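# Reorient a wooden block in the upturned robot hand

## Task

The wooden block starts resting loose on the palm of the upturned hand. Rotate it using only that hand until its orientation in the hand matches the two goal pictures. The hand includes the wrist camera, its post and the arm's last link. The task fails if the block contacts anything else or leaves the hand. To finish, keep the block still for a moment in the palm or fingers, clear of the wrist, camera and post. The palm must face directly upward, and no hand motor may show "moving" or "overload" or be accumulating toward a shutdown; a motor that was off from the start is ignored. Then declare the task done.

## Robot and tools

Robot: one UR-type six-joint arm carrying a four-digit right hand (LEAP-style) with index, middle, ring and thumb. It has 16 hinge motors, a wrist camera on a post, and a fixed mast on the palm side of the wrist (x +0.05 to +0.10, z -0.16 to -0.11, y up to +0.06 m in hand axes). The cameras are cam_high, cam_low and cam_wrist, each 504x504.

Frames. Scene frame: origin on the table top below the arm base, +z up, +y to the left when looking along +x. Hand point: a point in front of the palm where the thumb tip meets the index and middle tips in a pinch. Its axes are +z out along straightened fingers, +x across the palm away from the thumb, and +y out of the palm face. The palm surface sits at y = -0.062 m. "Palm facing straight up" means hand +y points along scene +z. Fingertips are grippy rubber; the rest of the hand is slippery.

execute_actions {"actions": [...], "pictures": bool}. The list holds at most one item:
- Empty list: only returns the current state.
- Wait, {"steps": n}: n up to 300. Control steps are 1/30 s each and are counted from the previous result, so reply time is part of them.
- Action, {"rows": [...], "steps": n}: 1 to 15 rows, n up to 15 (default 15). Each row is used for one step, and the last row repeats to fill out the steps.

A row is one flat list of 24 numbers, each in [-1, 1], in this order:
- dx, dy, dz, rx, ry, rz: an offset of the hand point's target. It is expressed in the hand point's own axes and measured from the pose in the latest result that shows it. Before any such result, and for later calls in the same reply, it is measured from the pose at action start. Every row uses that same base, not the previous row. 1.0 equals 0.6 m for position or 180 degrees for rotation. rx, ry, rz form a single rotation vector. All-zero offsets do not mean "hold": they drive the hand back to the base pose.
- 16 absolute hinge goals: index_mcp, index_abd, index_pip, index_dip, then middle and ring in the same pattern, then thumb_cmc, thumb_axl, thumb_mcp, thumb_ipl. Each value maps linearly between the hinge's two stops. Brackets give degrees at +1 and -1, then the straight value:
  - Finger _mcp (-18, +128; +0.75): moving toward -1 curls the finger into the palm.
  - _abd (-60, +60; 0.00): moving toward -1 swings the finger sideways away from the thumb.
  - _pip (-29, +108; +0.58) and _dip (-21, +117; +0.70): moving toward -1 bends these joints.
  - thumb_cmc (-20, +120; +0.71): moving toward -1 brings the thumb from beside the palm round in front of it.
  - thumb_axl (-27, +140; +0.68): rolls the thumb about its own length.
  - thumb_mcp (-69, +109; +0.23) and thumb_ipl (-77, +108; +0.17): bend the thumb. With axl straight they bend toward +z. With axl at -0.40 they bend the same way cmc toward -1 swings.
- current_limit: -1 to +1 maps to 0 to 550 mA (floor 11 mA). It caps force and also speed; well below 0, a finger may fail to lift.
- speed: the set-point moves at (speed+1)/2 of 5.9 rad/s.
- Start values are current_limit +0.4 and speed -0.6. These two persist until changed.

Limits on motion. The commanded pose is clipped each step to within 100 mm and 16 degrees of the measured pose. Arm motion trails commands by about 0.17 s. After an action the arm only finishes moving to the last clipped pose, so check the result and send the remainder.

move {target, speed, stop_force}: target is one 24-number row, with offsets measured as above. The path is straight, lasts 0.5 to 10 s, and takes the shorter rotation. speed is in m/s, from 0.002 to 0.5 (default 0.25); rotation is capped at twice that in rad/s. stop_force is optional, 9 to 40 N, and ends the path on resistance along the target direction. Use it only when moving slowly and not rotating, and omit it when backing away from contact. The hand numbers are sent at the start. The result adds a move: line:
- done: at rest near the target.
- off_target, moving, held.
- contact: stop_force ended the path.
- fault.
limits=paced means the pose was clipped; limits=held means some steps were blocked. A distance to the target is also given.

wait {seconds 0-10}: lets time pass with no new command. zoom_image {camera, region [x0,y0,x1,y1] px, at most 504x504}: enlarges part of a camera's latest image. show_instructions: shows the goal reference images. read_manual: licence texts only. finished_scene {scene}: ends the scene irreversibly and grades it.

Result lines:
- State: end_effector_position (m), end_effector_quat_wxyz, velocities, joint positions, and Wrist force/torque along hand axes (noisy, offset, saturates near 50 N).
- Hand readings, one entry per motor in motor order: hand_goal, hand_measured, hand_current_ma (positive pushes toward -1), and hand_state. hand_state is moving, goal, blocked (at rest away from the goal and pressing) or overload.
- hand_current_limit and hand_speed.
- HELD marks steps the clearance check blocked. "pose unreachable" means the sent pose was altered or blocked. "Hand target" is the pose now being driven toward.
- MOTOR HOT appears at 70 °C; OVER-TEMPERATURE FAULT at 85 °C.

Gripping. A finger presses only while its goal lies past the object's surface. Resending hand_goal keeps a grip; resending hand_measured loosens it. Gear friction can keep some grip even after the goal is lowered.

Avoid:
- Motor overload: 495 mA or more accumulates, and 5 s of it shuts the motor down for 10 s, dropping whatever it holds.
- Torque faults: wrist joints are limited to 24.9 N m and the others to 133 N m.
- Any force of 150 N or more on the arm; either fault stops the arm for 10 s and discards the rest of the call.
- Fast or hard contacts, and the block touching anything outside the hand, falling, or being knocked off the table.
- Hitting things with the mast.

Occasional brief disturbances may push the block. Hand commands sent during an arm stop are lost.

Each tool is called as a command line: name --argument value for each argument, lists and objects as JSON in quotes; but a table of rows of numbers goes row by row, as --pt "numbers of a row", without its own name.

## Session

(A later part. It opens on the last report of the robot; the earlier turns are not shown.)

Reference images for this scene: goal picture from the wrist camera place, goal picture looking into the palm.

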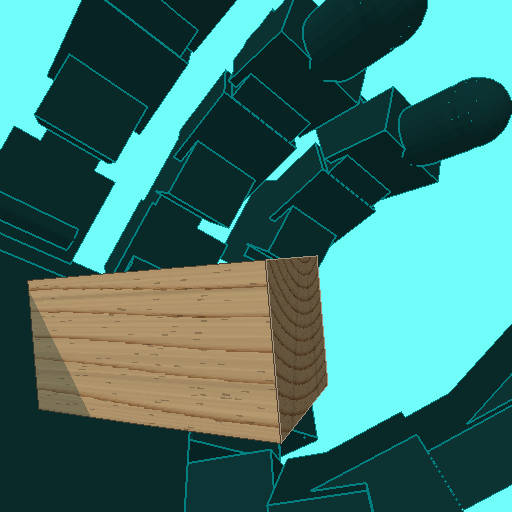

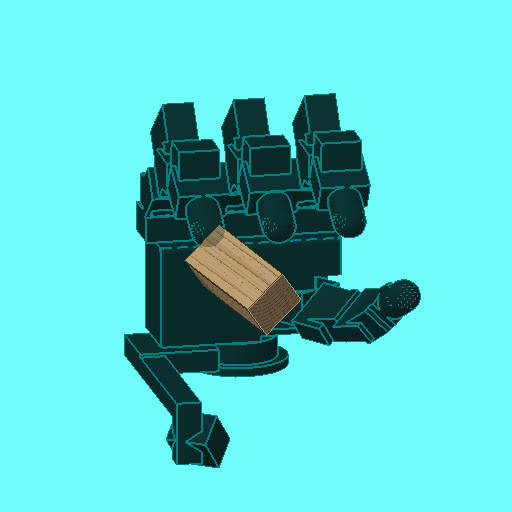

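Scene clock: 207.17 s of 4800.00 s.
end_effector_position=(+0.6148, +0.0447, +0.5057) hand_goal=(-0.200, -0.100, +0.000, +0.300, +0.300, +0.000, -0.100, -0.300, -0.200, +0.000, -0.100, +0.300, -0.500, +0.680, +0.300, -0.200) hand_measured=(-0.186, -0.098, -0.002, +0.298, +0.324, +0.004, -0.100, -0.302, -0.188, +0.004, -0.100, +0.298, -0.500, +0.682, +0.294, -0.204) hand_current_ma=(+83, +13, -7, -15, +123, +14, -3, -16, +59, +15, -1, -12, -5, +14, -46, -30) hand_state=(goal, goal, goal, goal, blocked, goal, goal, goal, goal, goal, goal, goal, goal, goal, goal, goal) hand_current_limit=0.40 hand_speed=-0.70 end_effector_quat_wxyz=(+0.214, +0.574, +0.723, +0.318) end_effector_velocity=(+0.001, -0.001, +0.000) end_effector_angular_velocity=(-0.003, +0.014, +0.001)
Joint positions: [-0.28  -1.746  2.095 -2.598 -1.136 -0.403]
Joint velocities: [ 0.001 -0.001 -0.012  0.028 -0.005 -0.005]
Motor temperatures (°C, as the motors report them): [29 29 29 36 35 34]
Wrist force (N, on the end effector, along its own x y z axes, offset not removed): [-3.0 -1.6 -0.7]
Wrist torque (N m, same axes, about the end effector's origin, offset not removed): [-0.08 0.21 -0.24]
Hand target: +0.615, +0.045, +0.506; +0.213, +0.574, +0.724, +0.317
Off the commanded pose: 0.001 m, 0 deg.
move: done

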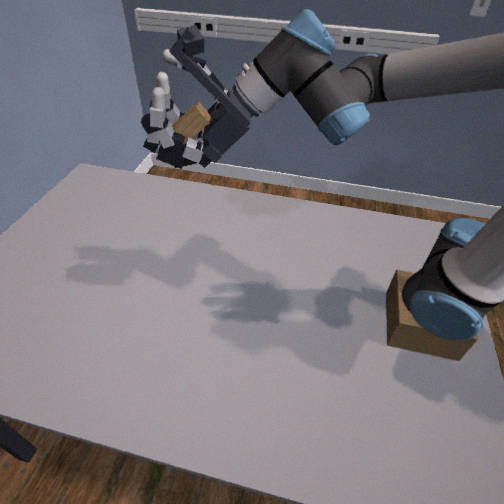

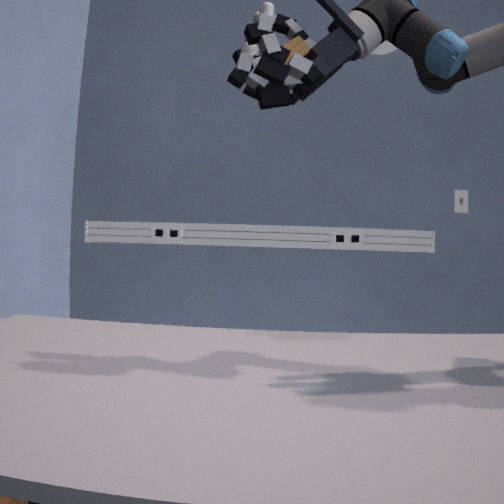

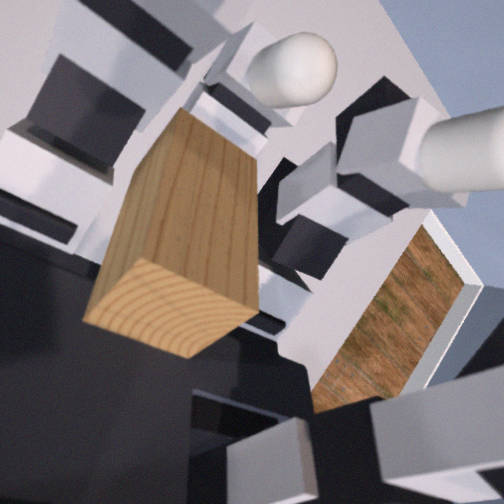

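move --target '[0,0,0,0.18,0,0,-0.35,-0.15,0,0.3,0.22,0,-0.1,-0.3,-0.35,0.1,-0.1,0.3,-0.5,0.68,0.3,0.17,0.4,-0.7]' --speed 0.12

move --target '[0,0,0,-0.16,0,0,-0.03,-0.05,0,0.3,0.52,0,-0.1,-0.3,-0.03,0.1,-0.1,0.3,-0.5,0.68,0.3,0.17,0.4,-0.95]' --speed 0.1

move --target '[0,0,0,0,0,0.11,0.1,0.15,0,0.2,0.52,-0.1,-0.1,-0.3,-0.03,0.25,-0.1,0.3,-0.57,0.62,0.3,-0.9,0.4,-0.7]' --speed 0.1

Scene clock: 216.87 s of 4800.00 s.
end_effector_position=(+0.6145, +0.0448, +0.5059) hand_goal=(-0.350, -0.150, +0.000, +0.300, +0.220, +0.000, -0.100, -0.300, -0.350, +0.100, -0.100, +0.300, -0.500, +0.680, +0.300, +0.170) hand_measured=(-0.330, -0.148, +0.000, +0.298, +0.246, +0.004, -0.096, -0.300, -0.330, +0.096, -0.100, +0.298, -0.500, +0.682, +0.294, +0.166) hand_current_ma=(+112, +13, -2, -14, +138, +14, +16, -5, +112, -13, -1, -12, -5, +14, -46, -31) hand_state=(goal, goal, goal, goal, blocked, goal, goal, goal, blocked, goal, goal, goal, goal, goal, goal, goal) hand_current_limit=0.40 hand_speed=-0.70 end_effector_quat_wxyz=(+0.046, +0.611, +0.783, +0.104) end_effector_velocity=(+0.000, +0.000, -0.000) end_effector_angular_velocity=(-0.003, +0.017, +0.002)
Joint positions: [-0.184 -1.632  1.611 -1.721 -1.42  -0.466]
Joint velocities: [ 0.003  0.009 -0.018  0.024 -0.007  0.   ]
Motor temperatures (°C, as the motors report them): [29 29 29 36 35 34]
Wrist force (N, on the end effector, along its own x y z axes, offset not removed): [-1.7 -0.7 0.2]
Wrist torque (N m, same axes, about the end effector's origin, offset not removed): [-0.01 -0.02 0.01]
Hand target: +0.614, +0.045, +0.506; +0.046, +0.611, +0.783, +0.103
Off the commanded pose: 0.000 m, 0 deg.
After step 90, 3.90 s passed at rest.
move: done

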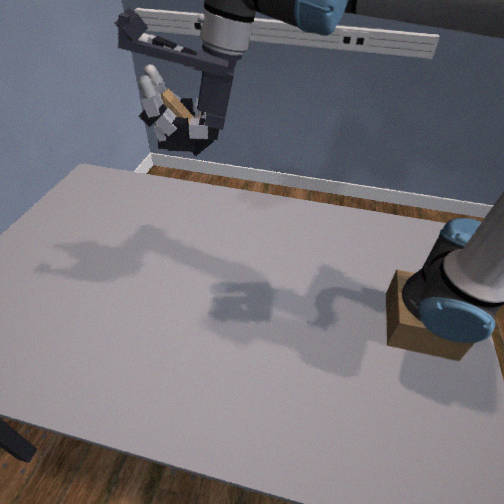

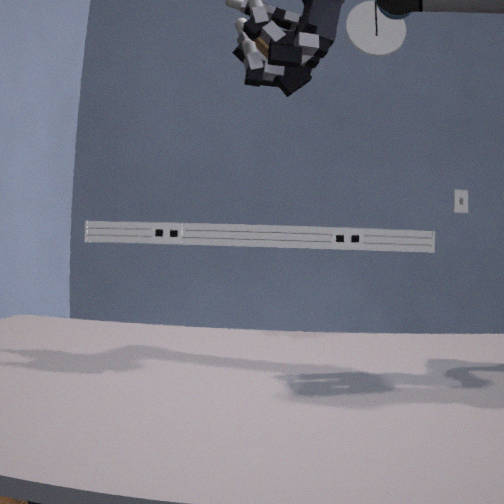

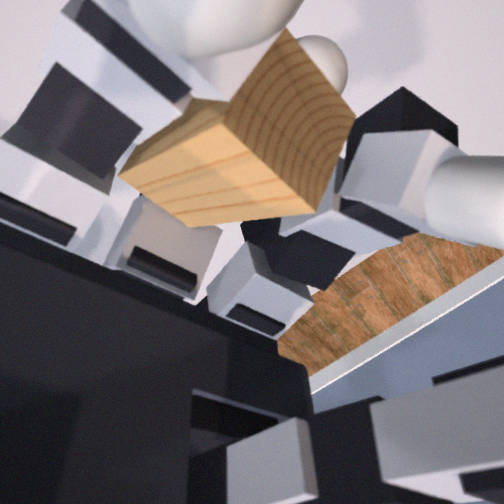

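Scene clock: 219.87 s of 4800.00 s.
end_effector_position=(+0.6147, +0.0448, +0.5057) hand_goal=(-0.030, -0.050, +0.000, +0.300, +0.520, +0.000, -0.100, -0.300, -0.030, +0.100, -0.100, +0.300, -0.500, +0.680, +0.300, +0.170) hand_measured=(-0.022, -0.052, +0.000, +0.298, +0.532, +0.004, -0.096, -0.300, -0.022, +0.096, -0.100, +0.298, -0.500, +0.682, +0.294, +0.166) hand_current_ma=(+46, -13, -2, -14, +63, +14, +16, -5, +46, -13, -1, -12, -5, +14, -46, -30) hand_state=(goal, goal, goal, goal, goal, goal, goal, goal, goal, goal, goal, goal, goal, goal, goal, goal) hand_current_limit=0.40 hand_speed=-0.95 end_effector_quat_wxyz=(+0.196, +0.581, +0.733, +0.295) end_effector_velocity=(+0.000, +0.000, +0.001) end_effector_angular_velocity=(+0.002, -0.011, -0.001)
Joint positions: [-0.272 -1.753  2.051 -2.488 -1.165 -0.422]
Joint velocities: [-0.001  0.001  0.007 -0.019  0.004  0.004]
Motor temperatures (°C, as the motors report them): [29 29 29 36 35 34]
Wrist force (N, on the end effector, along its own x y z axes, offset not removed): [-1.2 -0.4 -0.5]
Wrist torque (N m, same axes, about the end effector's origin, offset not removed): [0.08 -0.04 -0.03]
Hand target: +0.615, +0.045, +0.506; +0.197, +0.580, +0.733, +0.296
Off the commanded pose: 0.000 m, 0 deg.
move: done

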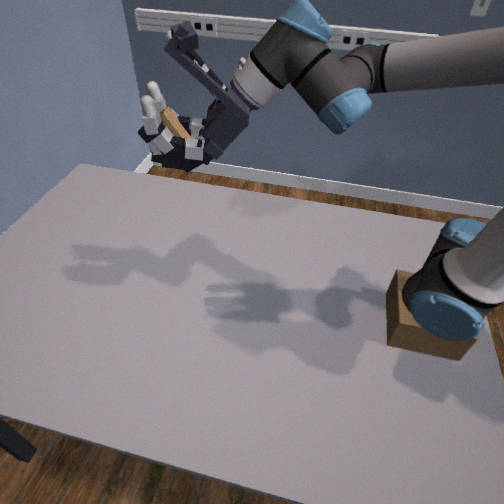

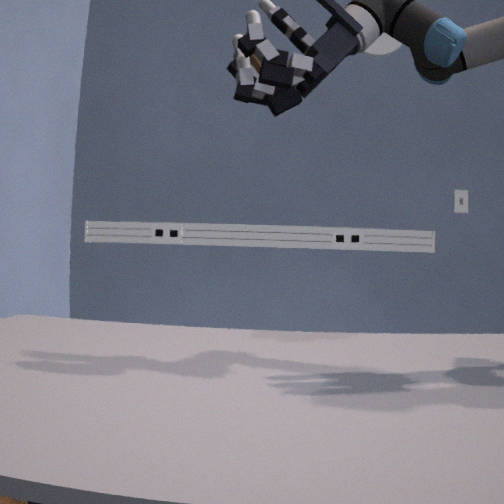

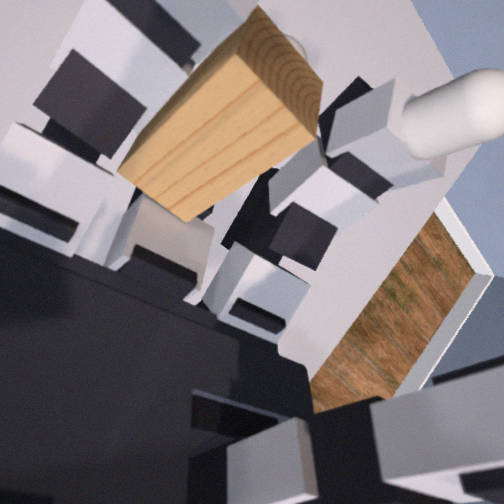

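Scene clock: 222.10 s of 4800.00 s.
end_effector_position=(+0.6146, +0.0448, +0.5057) hand_goal=(+0.100, +0.150, +0.000, +0.200, +0.520, -0.100, -0.100, -0.300, -0.030, +0.250, -0.100, +0.300, -0.570, +0.620, +0.300, -0.900) hand_measured=(+0.108, +0.148, +0.000, +0.204, +0.532, -0.096, -0.096, -0.300, -0.022, +0.248, -0.100, +0.298, -0.566, +0.622, +0.294, -0.898) hand_current_ma=(+47, -9, +0, +17, +65, +21, +16, -5, +46, -9, -1, -12, +24, +14, -46, +8) hand_state=(goal, goal, goal, goal, goal, goal, goal, goal, goal, goal, goal, goal, goal, goal, goal, goal) hand_current_limit=0.40 hand_speed=-0.70 end_effector_quat_wxyz=(+0.143, +0.698, +0.623, +0.324) end_effector_velocity=(+0.000, +0.000, +0.000) end_effector_angular_velocity=(+0.005, +0.001, -0.007)
Joint positions: [-0.199 -1.745  2.024 -2.492 -1.209 -0.014]
Joint velocities: [ 0.003  0.001 -0.001 -0.002 -0.002  0.011]
Motor temperatures (°C, as the motors report them): [29 29 29 36 35 34]
Wrist force (N, on the end effector, along its own x y z axes, offset not removed): [-2.4 -1.5 -0.7]
Wrist torque (N m, same axes, about the end effector's origin, offset not removed): [-0.03 0.19 -0.04]
Hand target: +0.615, +0.045, +0.506; +0.142, +0.698, +0.622, +0.324
Off the commanded pose: 0.000 m, 0 deg.
move: done

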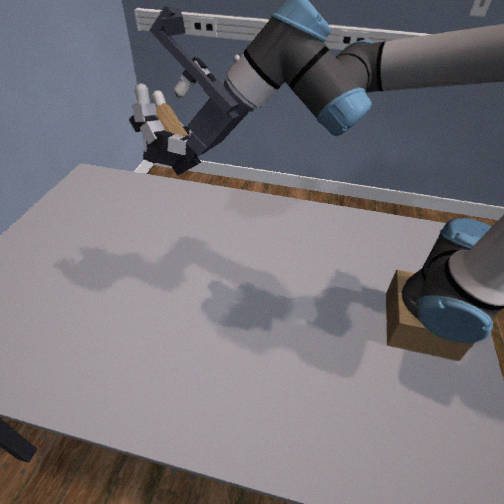

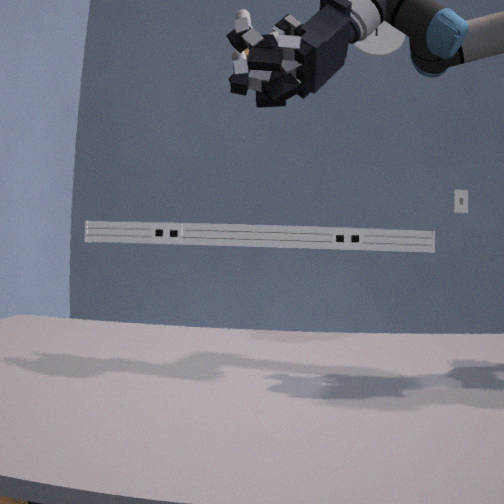

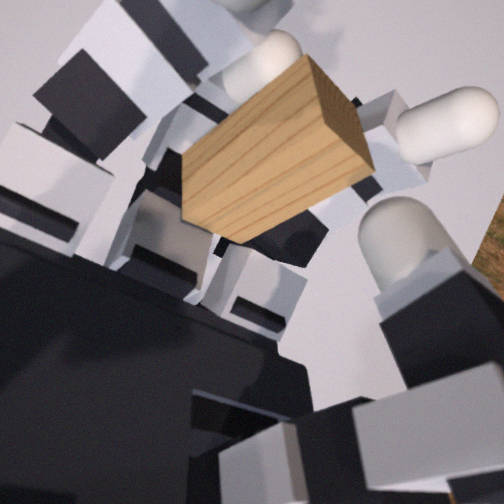

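move --target '[0,0,0,0,0,0,0.36,0.2,-0.2,0.0,0.52,-0.05,-0.1,-0.3,0.1,0,-0.1,0.3,-0.57,0.64,-0.2,-0.85,0.4,-0.8]'

move --target '[0,0,0,0,0,0,0.4,0.2,-0.27,0.0,0.47,0.05,-0.3,-0.33,0.1,0,-0.1,0.3,-0.57,0.65,-0.29,-0.72,0.4,-0.92]'

zoom_image --camera "cam_wrist" --region '[150,50,450,300]'

Scene clock: 229.47 s of 4800.00 s.
end_effector_position=(+0.6146, +0.0448, +0.5057) hand_goal=(+0.360, +0.200, -0.200, +0.000, +0.520, -0.050, -0.100, -0.300, +0.100, +0.000, -0.100, +0.300, -0.570, +0.640, -0.200, -0.850) hand_measured=(+0.368, +0.198, -0.192, +0.004, +0.532, -0.052, -0.096, -0.300, +0.108, +0.006, -0.100, +0.298, -0.566, +0.640, -0.202, -0.852) hand_current_ma=(+40, -6, +42, +17, +65, -11, +16, -5, +46, +29, -1, -12, +24, -6, -11, -13) hand_state=(goal, goal, goal, goal, goal, goal, goal, goal, goal, goal, goal, goal, goal, goal, goal, goal) hand_current_limit=0.40 hand_speed=-0.80 end_effector_quat_wxyz=(+0.143, +0.698, +0.623, +0.324) end_effector_velocity=(-0.000, +0.001, -0.001) end_effector_angular_velocity=(+0.001, +0.002, +0.001)
Joint positions: [-0.199 -1.745  2.024 -2.492 -1.209 -0.014]
Joint velocities: [ 0.001  0.     0.002  0.    -0.     0.   ]
Motor temperatures (°C, as the motors report them): [29 29 29 36 35 34]
Wrist force (N, on the end effector, along its own x y z axes, offset not removed): [-1.6 -0.5 0.1]
Wrist torque (N m, same axes, about the end effector's origin, offset not removed): [-0.03 -0.05 -0.04]
Hand target: +0.615, +0.045, +0.506; +0.143, +0.698, +0.623, +0.324
Off the commanded pose: 0.000 m, 0 deg.
After step 90, 2.80 s passed at rest.
move: done

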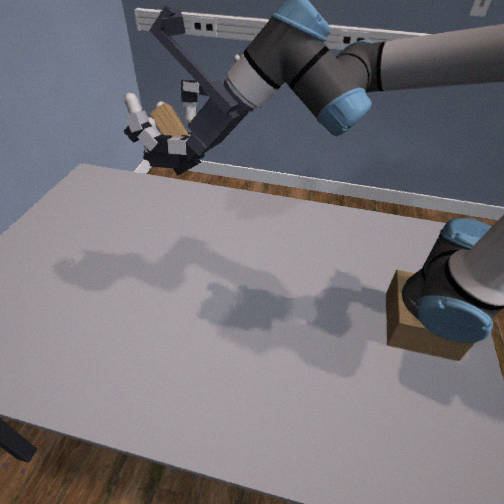

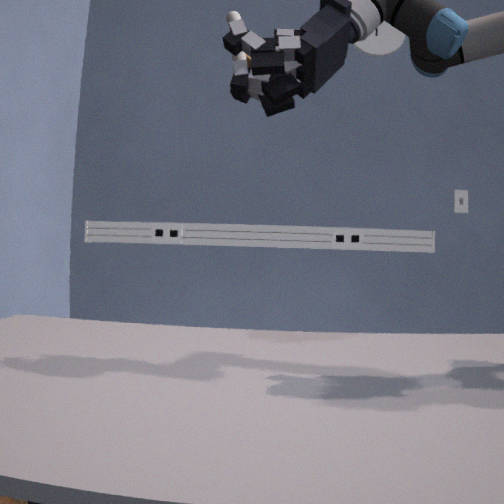

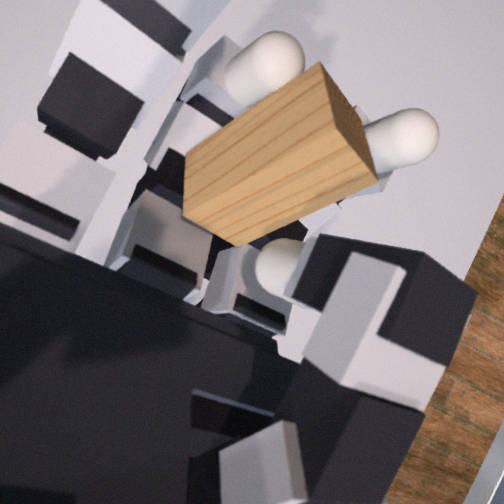

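Scene clock: 230.70 s of 4800.00 s.
end_effector_position=(+0.6146, +0.0448, +0.5057) hand_goal=(+0.400, +0.200, -0.270, +0.000, +0.470, +0.050, -0.300, -0.330, +0.100, +0.000, -0.100, +0.300, -0.570, +0.650, -0.290, -0.720) hand_measured=(+0.410, +0.202, -0.262, +0.004, +0.500, +0.046, -0.248, -0.318, +0.108, +0.006, -0.100, +0.298, -0.566, +0.656, -0.302, -0.750) hand_current_ma=(+53, +6, +40, +16, +164, -18, +263, +68, +46, +28, -1, -12, +24, +41, -79, -211) hand_state=(goal, goal, goal, goal, blocked, goal, blocked, goal, goal, goal, goal, goal, goal, goal, goal, blocked) hand_current_limit=0.40 hand_speed=-0.92 end_effector_quat_wxyz=(+0.143, +0.698, +0.623, +0.324) end_effector_velocity=(-0.000, +0.001, -0.000) end_effector_angular_velocity=(+0.001, +0.001, +0.001)
Joint positions: [-0.199 -1.745  2.024 -2.492 -1.209 -0.014]
Joint velocities: [ 0.001  0.    -0.001  0.002  0.     0.   ]
Motor temperatures (°C, as the motors report them): [29 29 29 36 35 34]
Wrist force (N, on the end effector, along its own x y z axes, offset not removed): [-2.0 -0.4 -1.3]
Wrist torque (N m, same axes, about the end effector's origin, offset not removed): [0.14 0.06 -0.04]
Hand target: +0.615, +0.045, +0.506; +0.143, +0.698, +0.623, +0.324
Off the commanded pose: 0.000 m, 0 deg.
move: done

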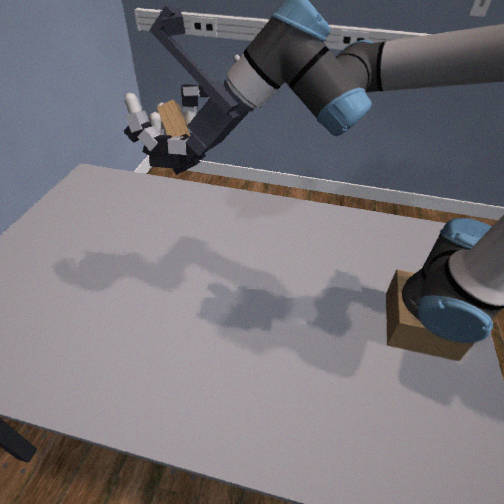

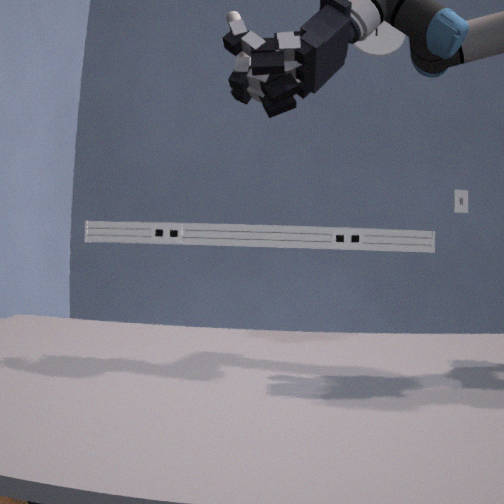

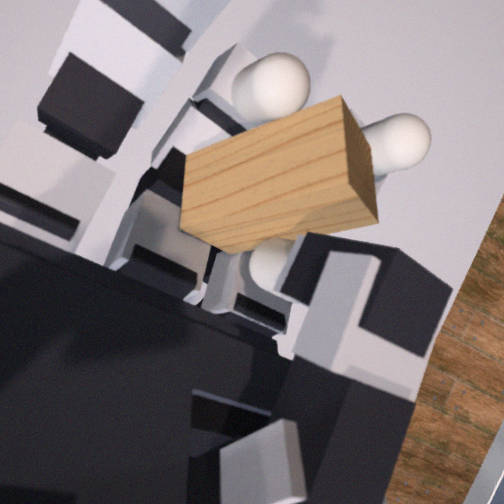

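Region (150, 50, 450, 300) of cam_wrist's 504x504 image, scaled by 1.680, with more detail than that image has.

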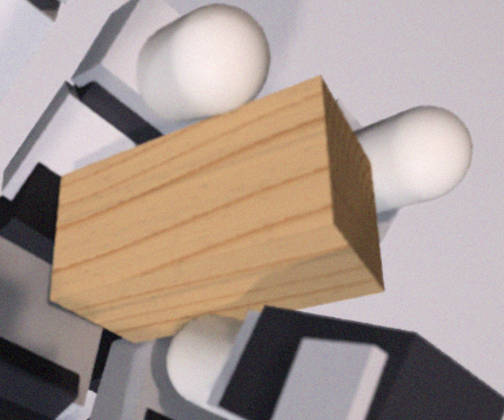

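Real thumb contact now. Roll thumb outward gradually for twist while keeping pressure.

move --target '[0,0,0,0,0,0,0.42,0.2,-0.29,0.0,0.45,0.07,-0.29,-0.38,0.1,0,-0.1,0.3,-0.55,0.69,-0.29,-0.73,0.4,-0.96]'

zoom_image --camera "cam_wrist" --region '[150,50,450,300]'

Scene clock: 236.03 s of 4800.00 s.
end_effector_position=(+0.6146, +0.0448, +0.5057) hand_goal=(+0.420, +0.200, -0.290, +0.000, +0.450, +0.070, -0.290, -0.380, +0.100, +0.000, -0.100, +0.300, -0.550, +0.690, -0.290, -0.730) hand_measured=(+0.428, +0.202, -0.274, +0.004, +0.494, +0.058, -0.262, -0.362, +0.108, +0.006, -0.100, +0.298, -0.552, +0.680, -0.302, -0.748) hand_current_ma=(+44, +6, +79, +16, +235, -55, +136, +94, +46, +28, -1, -12, -12, -74, -81, -128) hand_state=(goal, goal, goal, goal, blocked, goal, blocked, goal, goal, goal, goal, goal, goal, goal, goal, goal) hand_current_limit=0.40 hand_speed=-0.96 end_effector_quat_wxyz=(+0.143, +0.698, +0.623, +0.324) end_effector_velocity=(-0.000, -0.000, -0.001) end_effector_angular_velocity=(+0.001, +0.003, -0.001)
Joint positions: [-0.199 -1.745  2.024 -2.492 -1.209 -0.014]
Joint velocities: [-0.001  0.001  0.001  0.001  0.     0.   ]
Motor temperatures (°C, as the motors report them): [29 29 29 36 35 34]
Wrist force (N, on the end effector, along its own x y z axes, offset not removed): [-0.6 -0.8 -0.4]
Wrist torque (N m, same axes, about the end effector's origin, offset not removed): [-0.02 -0.14 0.10]
Hand target: +0.615, +0.045, +0.506; +0.143, +0.698, +0.623, +0.324
Off the commanded pose: 0.000 m, 0 deg.
After step 90, 1.60 s passed at rest.
move: done

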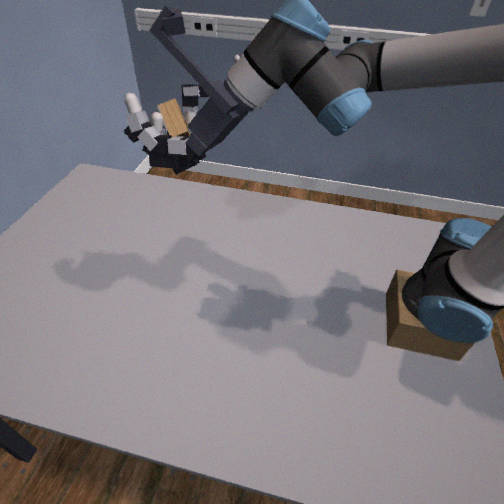

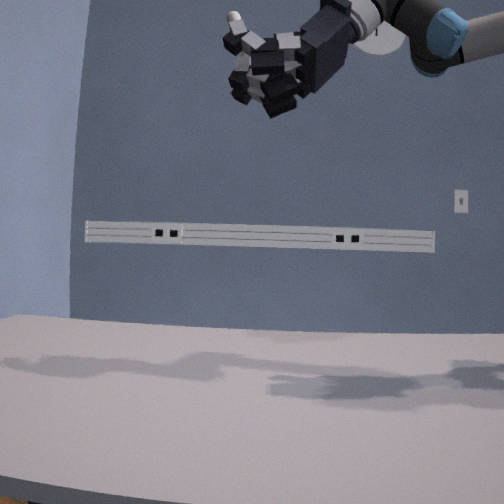

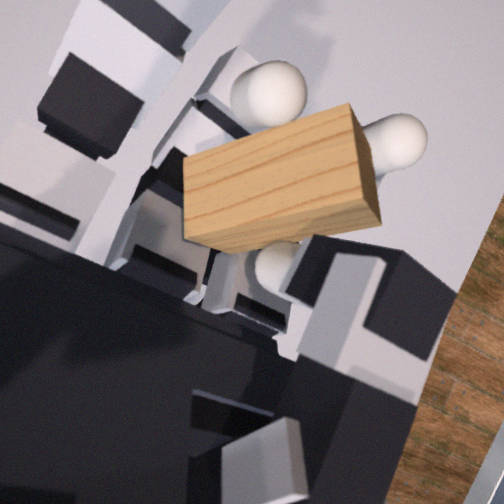

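Region (150, 50, 450, 300) of cam_wrist's 504x504 image, scaled by 1.680, with more detail than that image has.

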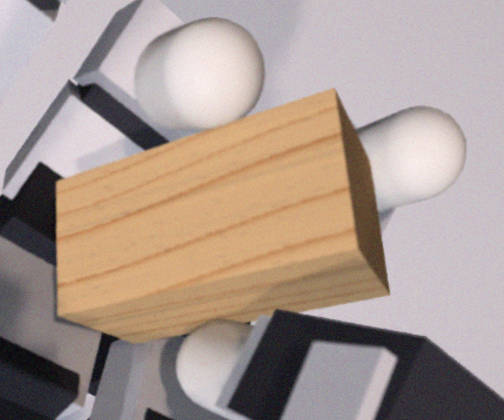

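move --target '[0,0,0,0,0,0,0.45,0.2,-0.31,-0.02,0.435,0.08,-0.3,-0.41,0.1,0,-0.1,0.3,-0.545,0.69,-0.29,-0.74,0.4,-0.97]'

zoom_image --camera "cam_wrist" --region '[150,50,450,300]'

Scene clock: 241.10 s of 4800.00 s.
end_effector_position=(+0.6146, +0.0448, +0.5057) hand_goal=(+0.450, +0.200, -0.310, -0.020, +0.436, +0.080, -0.300, -0.410, +0.100, +0.000, -0.100, +0.300, -0.544, +0.690, -0.290, -0.740) hand_measured=(+0.458, +0.202, -0.294, -0.010, +0.488, +0.064, -0.264, -0.388, +0.108, +0.006, -0.100, +0.298, -0.546, +0.682, -0.302, -0.750) hand_current_ma=(+41, +6, +86, +54, +276, -73, +177, +115, +46, +28, -1, -12, -14, -59, -81, -75) hand_state=(goal, goal, goal, goal, blocked, goal, blocked, blocked, goal, goal, goal, goal, goal, goal, goal, goal) hand_current_limit=0.40 hand_speed=-0.97 end_effector_quat_wxyz=(+0.143, +0.698, +0.623, +0.324) end_effector_velocity=(+0.000, -0.000, -0.001) end_effector_angular_velocity=(+0.000, +0.000, -0.000)
Joint positions: [-0.199 -1.745  2.024 -2.492 -1.209 -0.014]
Joint velocities: [-0.     0.     0.001 -0.001 -0.    -0.   ]
Motor temperatures (°C, as the motors report them): [29 29 29 36 35 34]
Wrist force (N, on the end effector, along its own x y z axes, offset not removed): [-2.0 -1.4 0.6]
Wrist torque (N m, same axes, about the end effector's origin, offset not removed): [-0.15 0.04 0.01]
Hand target: +0.615, +0.045, +0.506; +0.143, +0.698, +0.623, +0.324
Off the commanded pose: 0.000 m, 0 deg.
After step 90, 1.37 s passed at rest.
move: done

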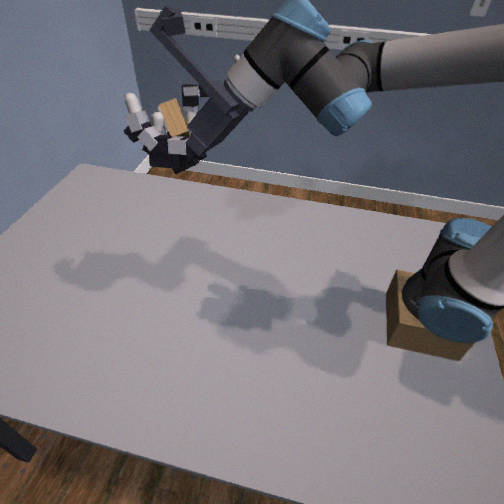

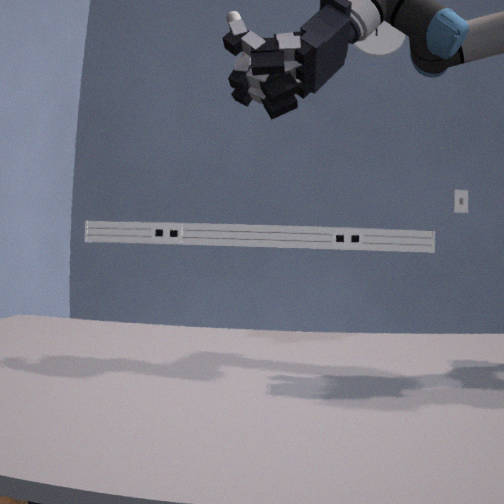

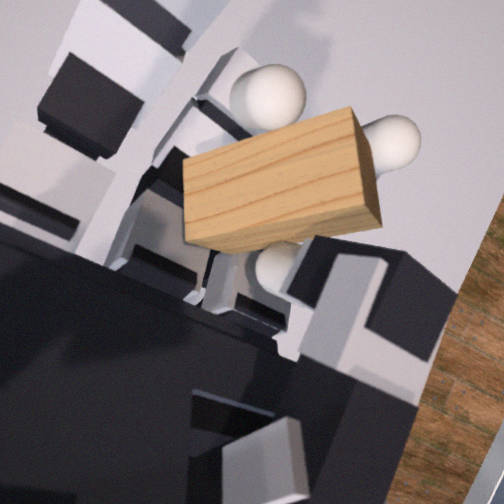

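Region (150, 50, 450, 300) of cam_wrist's 504x504 image, scaled by 1.680, with more detail than that image has.

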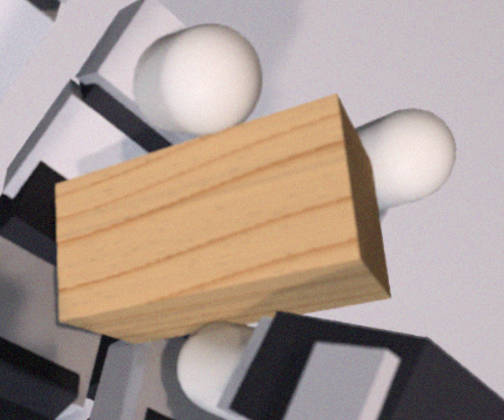

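move --target '[0,0,0,0,0,0,0.48,0.25,-0.31,0.0,0.425,0.08,-0.3,-0.43,0.1,0,-0.1,0.3,-0.535,0.7,-0.29,-0.74,0.4,-0.97]'

zoom_image --camera "cam_wrist" --region '[150,50,450,300]'

Scene clock: 245.87 s of 4800.00 s.
end_effector_position=(+0.6146, +0.0448, +0.5057) hand_goal=(+0.480, +0.250, -0.310, +0.000, +0.426, +0.080, -0.300, -0.430, +0.100, +0.000, -0.100, +0.300, -0.534, +0.700, -0.290, -0.740) hand_measured=(+0.486, +0.248, -0.300, -0.002, +0.456, +0.078, -0.292, -0.428, +0.108, +0.006, -0.100, +0.298, -0.534, +0.700, -0.300, -0.742) hand_current_ma=(+38, -11, +50, -11, +157, -13, +43, +13, +46, +28, -1, -12, +1, -3, -67, -14) hand_state=(goal, goal, goal, goal, blocked, goal, goal, goal, goal, goal, goal, goal, goal, goal, goal, goal) hand_current_limit=0.40 hand_speed=-0.97 end_effector_quat_wxyz=(+0.143, +0.698, +0.623, +0.324) end_effector_velocity=(-0.000, +0.000, -0.001) end_effector_angular_velocity=(+0.000, +0.001, +0.000)
Joint positions: [-0.199 -1.745  2.024 -2.492 -1.209 -0.014]
Joint velocities: [ 0.     0.     0.001 -0.     0.     0.   ]
Motor temperatures (°C, as the motors report them): [29 29 29 36 35 34]
Wrist force (N, on the end effector, along its own x y z axes, offset not removed): [-2.7 -1.7 -0.6]
Wrist torque (N m, same axes, about the end effector's origin, offset not removed): [-0.15 0.17 -0.11]
Hand target: +0.615, +0.045, +0.506; +0.143, +0.698, +0.623, +0.324
Off the commanded pose: 0.000 m, 0 deg.
After step 90, 0.97 s passed at rest.
move: done

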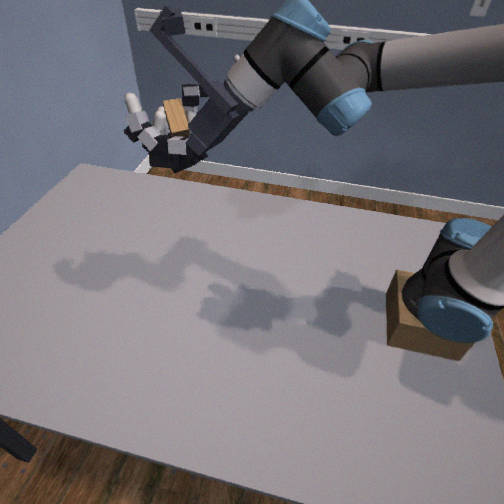

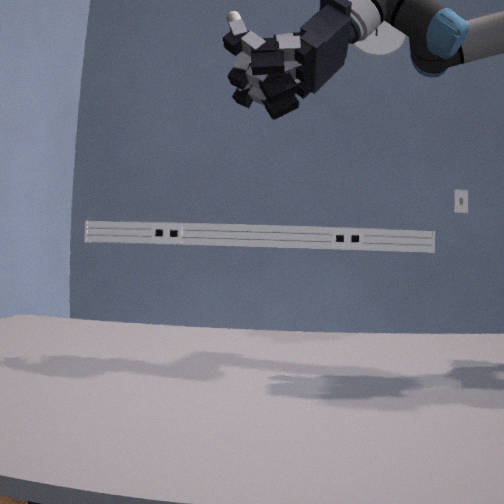

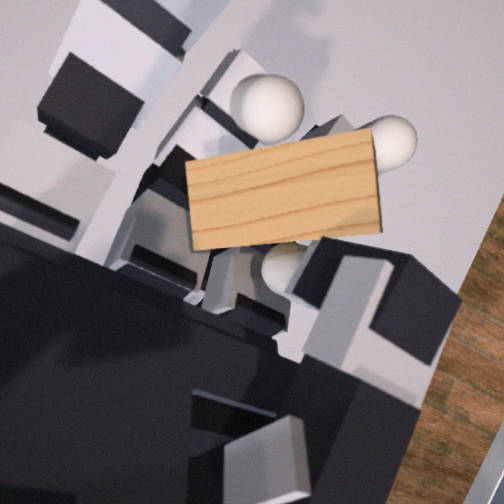

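Region (150, 50, 450, 300) of cam_wrist's 504x504 image, scaled by 1.680, with more detail than that image has.

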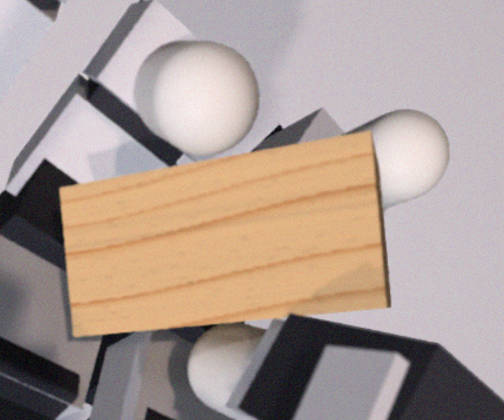

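move --target '[0,0,0,0,0,0,0.47,0.25,-0.36,-0.02,0.425,0.09,-0.31,-0.46,0.1,0,-0.1,0.3,-0.54,0.675,-0.29,-0.72,0.4,-0.97]'

Scene clock: 249.50 s of 4800.00 s.
end_effector_position=(+0.6146, +0.0448, +0.5057) hand_goal=(+0.470, +0.250, -0.360, -0.020, +0.426, +0.090, -0.310, -0.460, +0.100, +0.000, -0.100, +0.300, -0.540, +0.676, -0.290, -0.720) hand_measured=(+0.486, +0.248, -0.330, -0.010, +0.456, +0.088, -0.300, -0.452, +0.108, +0.006, -0.100, +0.298, -0.534, +0.694, -0.300, -0.732) hand_current_ma=(+95, -5, +148, +46, +156, -10, +46, +40, +46, +28, -1, -12, +33, +123, -68, -91) hand_state=(goal, goal, blocked, goal, blocked, goal, goal, goal, goal, goal, goal, goal, goal, goal, goal, goal) hand_current_limit=0.40 hand_speed=-0.97 end_effector_quat_wxyz=(+0.143, +0.698, +0.623, +0.324) end_effector_velocity=(-0.000, -0.000, -0.000) end_effector_angular_velocity=(+0.000, +0.001, -0.000)
Joint positions: [-0.199 -1.745  2.024 -2.492 -1.209 -0.014]
Joint velocities: [-0.001 -0.     0.001  0.001  0.    -0.   ]
Motor temperatures (°C, as the motors report them): [29 29 29 36 35 34]
Wrist force (N, on the end effector, along its own x y z axes, offset not removed): [-3.0 0.1 0.5]
Wrist torque (N m, same axes, about the end effector's origin, offset not removed): [0.10 0.19 -0.08]
Hand target: +0.615, +0.045, +0.506; +0.143, +0.698, +0.623, +0.324
Off the commanded pose: 0.000 m, 0 deg.
move: done

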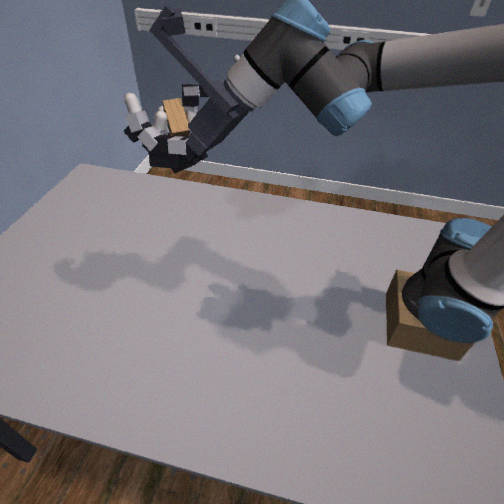

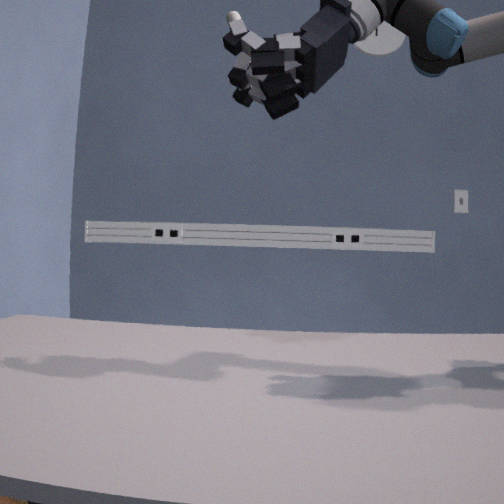

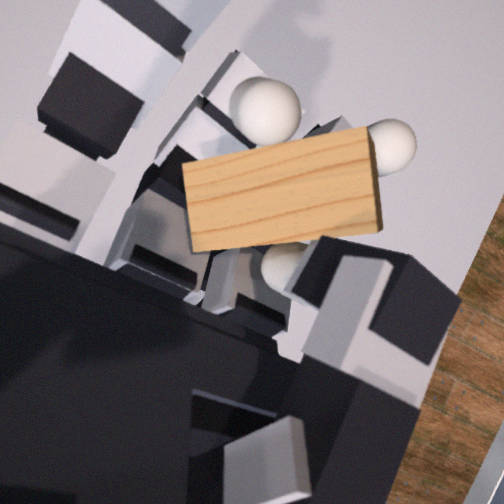

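move --target '[0,0,0,-0.276,0,-0.101,0.47,0.25,-0.36,-0.02,0.425,0.09,-0.31,-0.46,0.1,0,-0.1,0.3,-0.54,0.675,-0.29,-0.72,0.4,-0.97]' --speed 0.12

wait --seconds 1.5

Scene clock: 257.00 s of 4800.00 s.
end_effector_position=(+0.6151, +0.0446, +0.5060) hand_goal=(+0.470, +0.250, -0.360, -0.020, +0.426, +0.090, -0.310, -0.460, +0.100, +0.000, -0.100, +0.300, -0.540, +0.676, -0.290, -0.720) hand_measured=(+0.486, +0.248, -0.334, -0.010, +0.456, +0.088, -0.300, -0.454, +0.108, +0.004, -0.100, +0.298, -0.534, +0.694, -0.302, -0.732) hand_current_ma=(+95, -5, +135, +46, +156, -10, +46, +34, +46, +16, -1, -12, +33, +118, -73, -91) hand_state=(goal, goal, blocked, goal, blocked, goal, goal, goal, goal, goal, goal, goal, goal, goal, goal, goal) hand_current_limit=0.40 hand_speed=-0.97 end_effector_quat_wxyz=(+0.468, +0.470, +0.529, +0.529) end_effector_velocity=(+0.000, -0.000, +0.000) end_effector_angular_velocity=(-0.003, -0.016, -0.000)
Joint positions: [-0.2   -1.189  2.213 -4.163 -1.201  0.002]
Joint velocities: [ 0.     0.014 -0.007 -0.023 -0.001  0.002]
Motor temperatures (°C, as the motors report them): [29 29 29 36 35 34]
Wrist force (N, on the end effector, along its own x y z axes, offset not removed): [-1.2 0.7 -0.1]
Wrist torque (N m, same axes, about the end effector's origin, offset not removed): [0.08 0.05 -0.01]
Hand target: +0.615, +0.045, +0.506; +0.469, +0.469, +0.529, +0.530
Off the commanded pose: 0.001 m, 0 deg.
After step 90, 0.20 s passed at rest.
move: done

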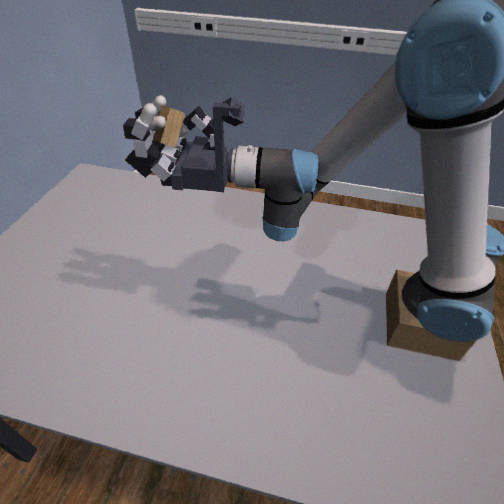

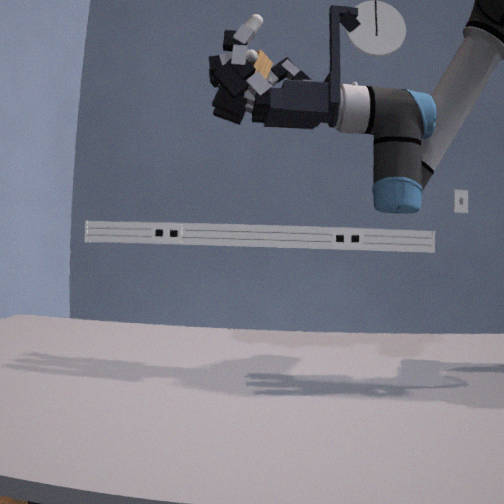

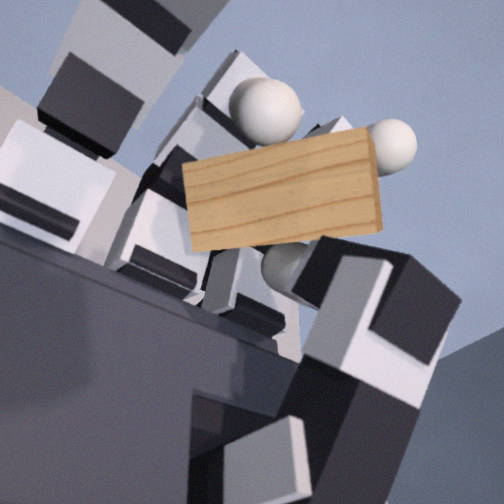

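Scene clock: 258.50 s of 4800.00 s.
end_effector_position=(+0.6151, +0.0446, +0.5060) hand_goal=(+0.470, +0.250, -0.360, -0.020, +0.426, +0.090, -0.310, -0.460, +0.100, +0.000, -0.100, +0.300, -0.540, +0.676, -0.290, -0.720) hand_measured=(+0.486, +0.248, -0.334, -0.010, +0.456, +0.088, -0.300, -0.454, +0.108, +0.004, -0.100, +0.298, -0.534, +0.694, -0.302, -0.732) hand_current_ma=(+95, -5, +135, +46, +156, -10, +46, +34, +46, +16, -1, -12, +33, +118, -73, -91) hand_state=(goal, goal, blocked, goal, blocked, goal, goal, goal, goal, goal, goal, goal, goal, goal, goal, goal) hand_current_limit=0.40 hand_speed=-0.97 end_effector_quat_wxyz=(+0.469, +0.469, +0.529, +0.530) end_effector_velocity=(-0.000, +0.000, +0.001) end_effector_angular_velocity=(-0.000, -0.001, +0.000)
Joint positions: [-0.2   -1.187  2.212 -4.166 -1.201  0.002]
Joint velocities: [ 0.    -0.001 -0.001 -0.     0.    -0.   ]
Motor temperatures (°C, as the motors report them): [29 29 29 36 35 34]
Wrist force (N, on the end effector, along its own x y z axes, offset not removed): [-2.0 -0.8 -0.4]
Wrist torque (N m, same axes, about the end effector's origin, offset not removed): [-0.15 0.16 -0.06]
Hand target: +0.615, +0.045, +0.506; +0.469, +0.469, +0.529, +0.530
Off the commanded pose: 0.001 m, 0 deg.
Steps of this call (steps 1 to 45: nothing new was sent). Readings (end_effector_position | what the end effector reports):
1: (+0.6151, +0.0446, +0.5060) | hand_goal=(+0.470, +0.250, -0.360, -0.020, +0.426, +0.090, -0.310, -0.460, +0.100, +0.000, -0.100, +0.300, -0.540, +0.676, -0.290, -0.720) hand_measured=(+0.486, +0.248, -0.334, -0.010, +0.456, +0.088, -0.300, -0.454, +0.108, +0.004, -0.100, +0.298, -0.534, +0.694, -0.302, -0.732) hand_current_ma=(+95, -5, +135, +46, +156, -10, +46, +34, +46, +16, -1, -12, +33, +118, -73, -91) hand_state=(goal, goal, blocked, goal, blocked, goal, goal, goal, goal, goal, goal, goal, goal, goal, goal, goal) hand_current_limit=0.40 hand_speed=-0.97
2: (+0.6151, +0.0446, +0.5060) | hand_goal=(+0.470, +0.250, -0.360, -0.020, +0.426, +0.090, -0.310, -0.460, +0.100, +0.000, -0.100, +0.300, -0.540, +0.676, -0.290, -0.720) hand_measured=(+0.486, +0.248, -0.334, -0.010, +0.456, +0.088, -0.300, -0.454, +0.108, +0.004, -0.100, +0.298, -0.534, +0.694, -0.302, -0.732) hand_current_ma=(+95, -5, +135, +46, +156, -10, +46, +34, +46, +16, -1, -12, +33, +118, -73, -91) hand_state=(goal, goal, blocked, goal, blocked, goal, goal, goal, goal, goal, goal, goal, goal, goal, goal, goal) hand_current_limit=0.40 hand_speed=-0.97
4: (+0.6151, +0.0446, +0.5060) | hand_goal=(+0.470, +0.250, -0.360, -0.020, +0.426, +0.090, -0.310, -0.460, +0.100, +0.000, -0.100, +0.300, -0.540, +0.676, -0.290, -0.720) hand_measured=(+0.486, +0.248, -0.334, -0.010, +0.456, +0.088, -0.300, -0.454, +0.108, +0.004, -0.100, +0.298, -0.534, +0.694, -0.302, -0.732) hand_current_ma=(+95, -5, +135, +46, +156, -10, +46, +34, +46, +16, -1, -12, +33, +118, -73, -91) hand_state=(goal, goal, blocked, goal, blocked, goal, goal, goal, goal, goal, goal, goal, goal, goal, goal, goal) hand_current_limit=0.40 hand_speed=-0.97
8: (+0.6151, +0.0446, +0.5060) | hand_goal=(+0.470, +0.250, -0.360, -0.020, +0.426, +0.090, -0.310, -0.460, +0.100, +0.000, -0.100, +0.300, -0.540, +0.676, -0.290, -0.720) hand_measured=(+0.486, +0.248, -0.334, -0.010, +0.456, +0.088, -0.300, -0.454, +0.108, +0.004, -0.100, +0.298, -0.534, +0.694, -0.302, -0.732) hand_current_ma=(+95, -5, +135, +46, +156, -10, +46, +34, +46, +16, -1, -12, +33, +118, -73, -91) hand_state=(goal, goal, blocked, goal, blocked, goal, goal, goal, goal, goal, goal, goal, goal, goal, goal, goal) hand_current_limit=0.40 hand_speed=-0.97
45: the state above

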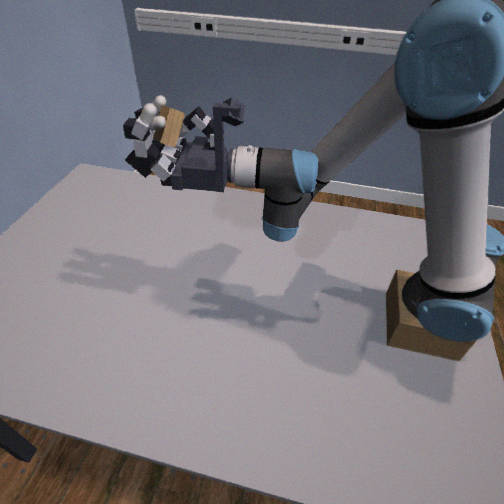

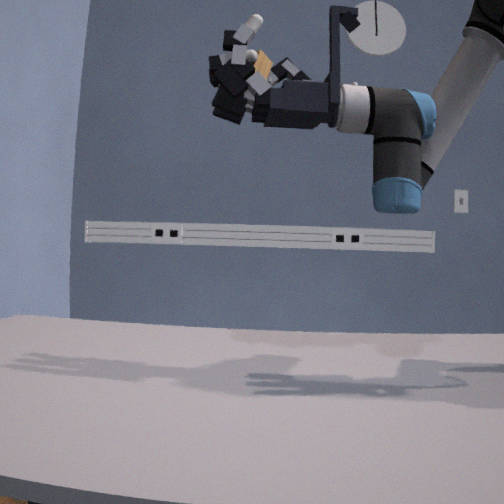

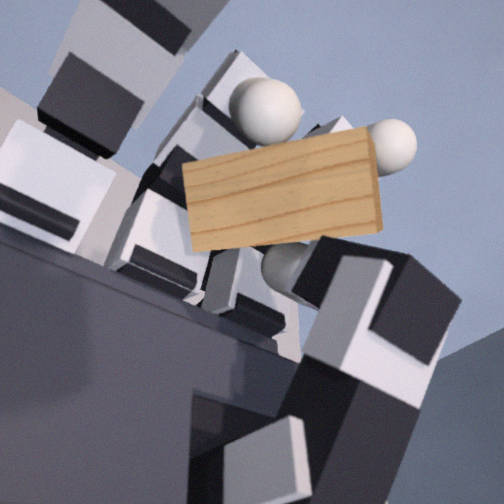

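finished_scene --scene 2

The scene is finished: the task was done.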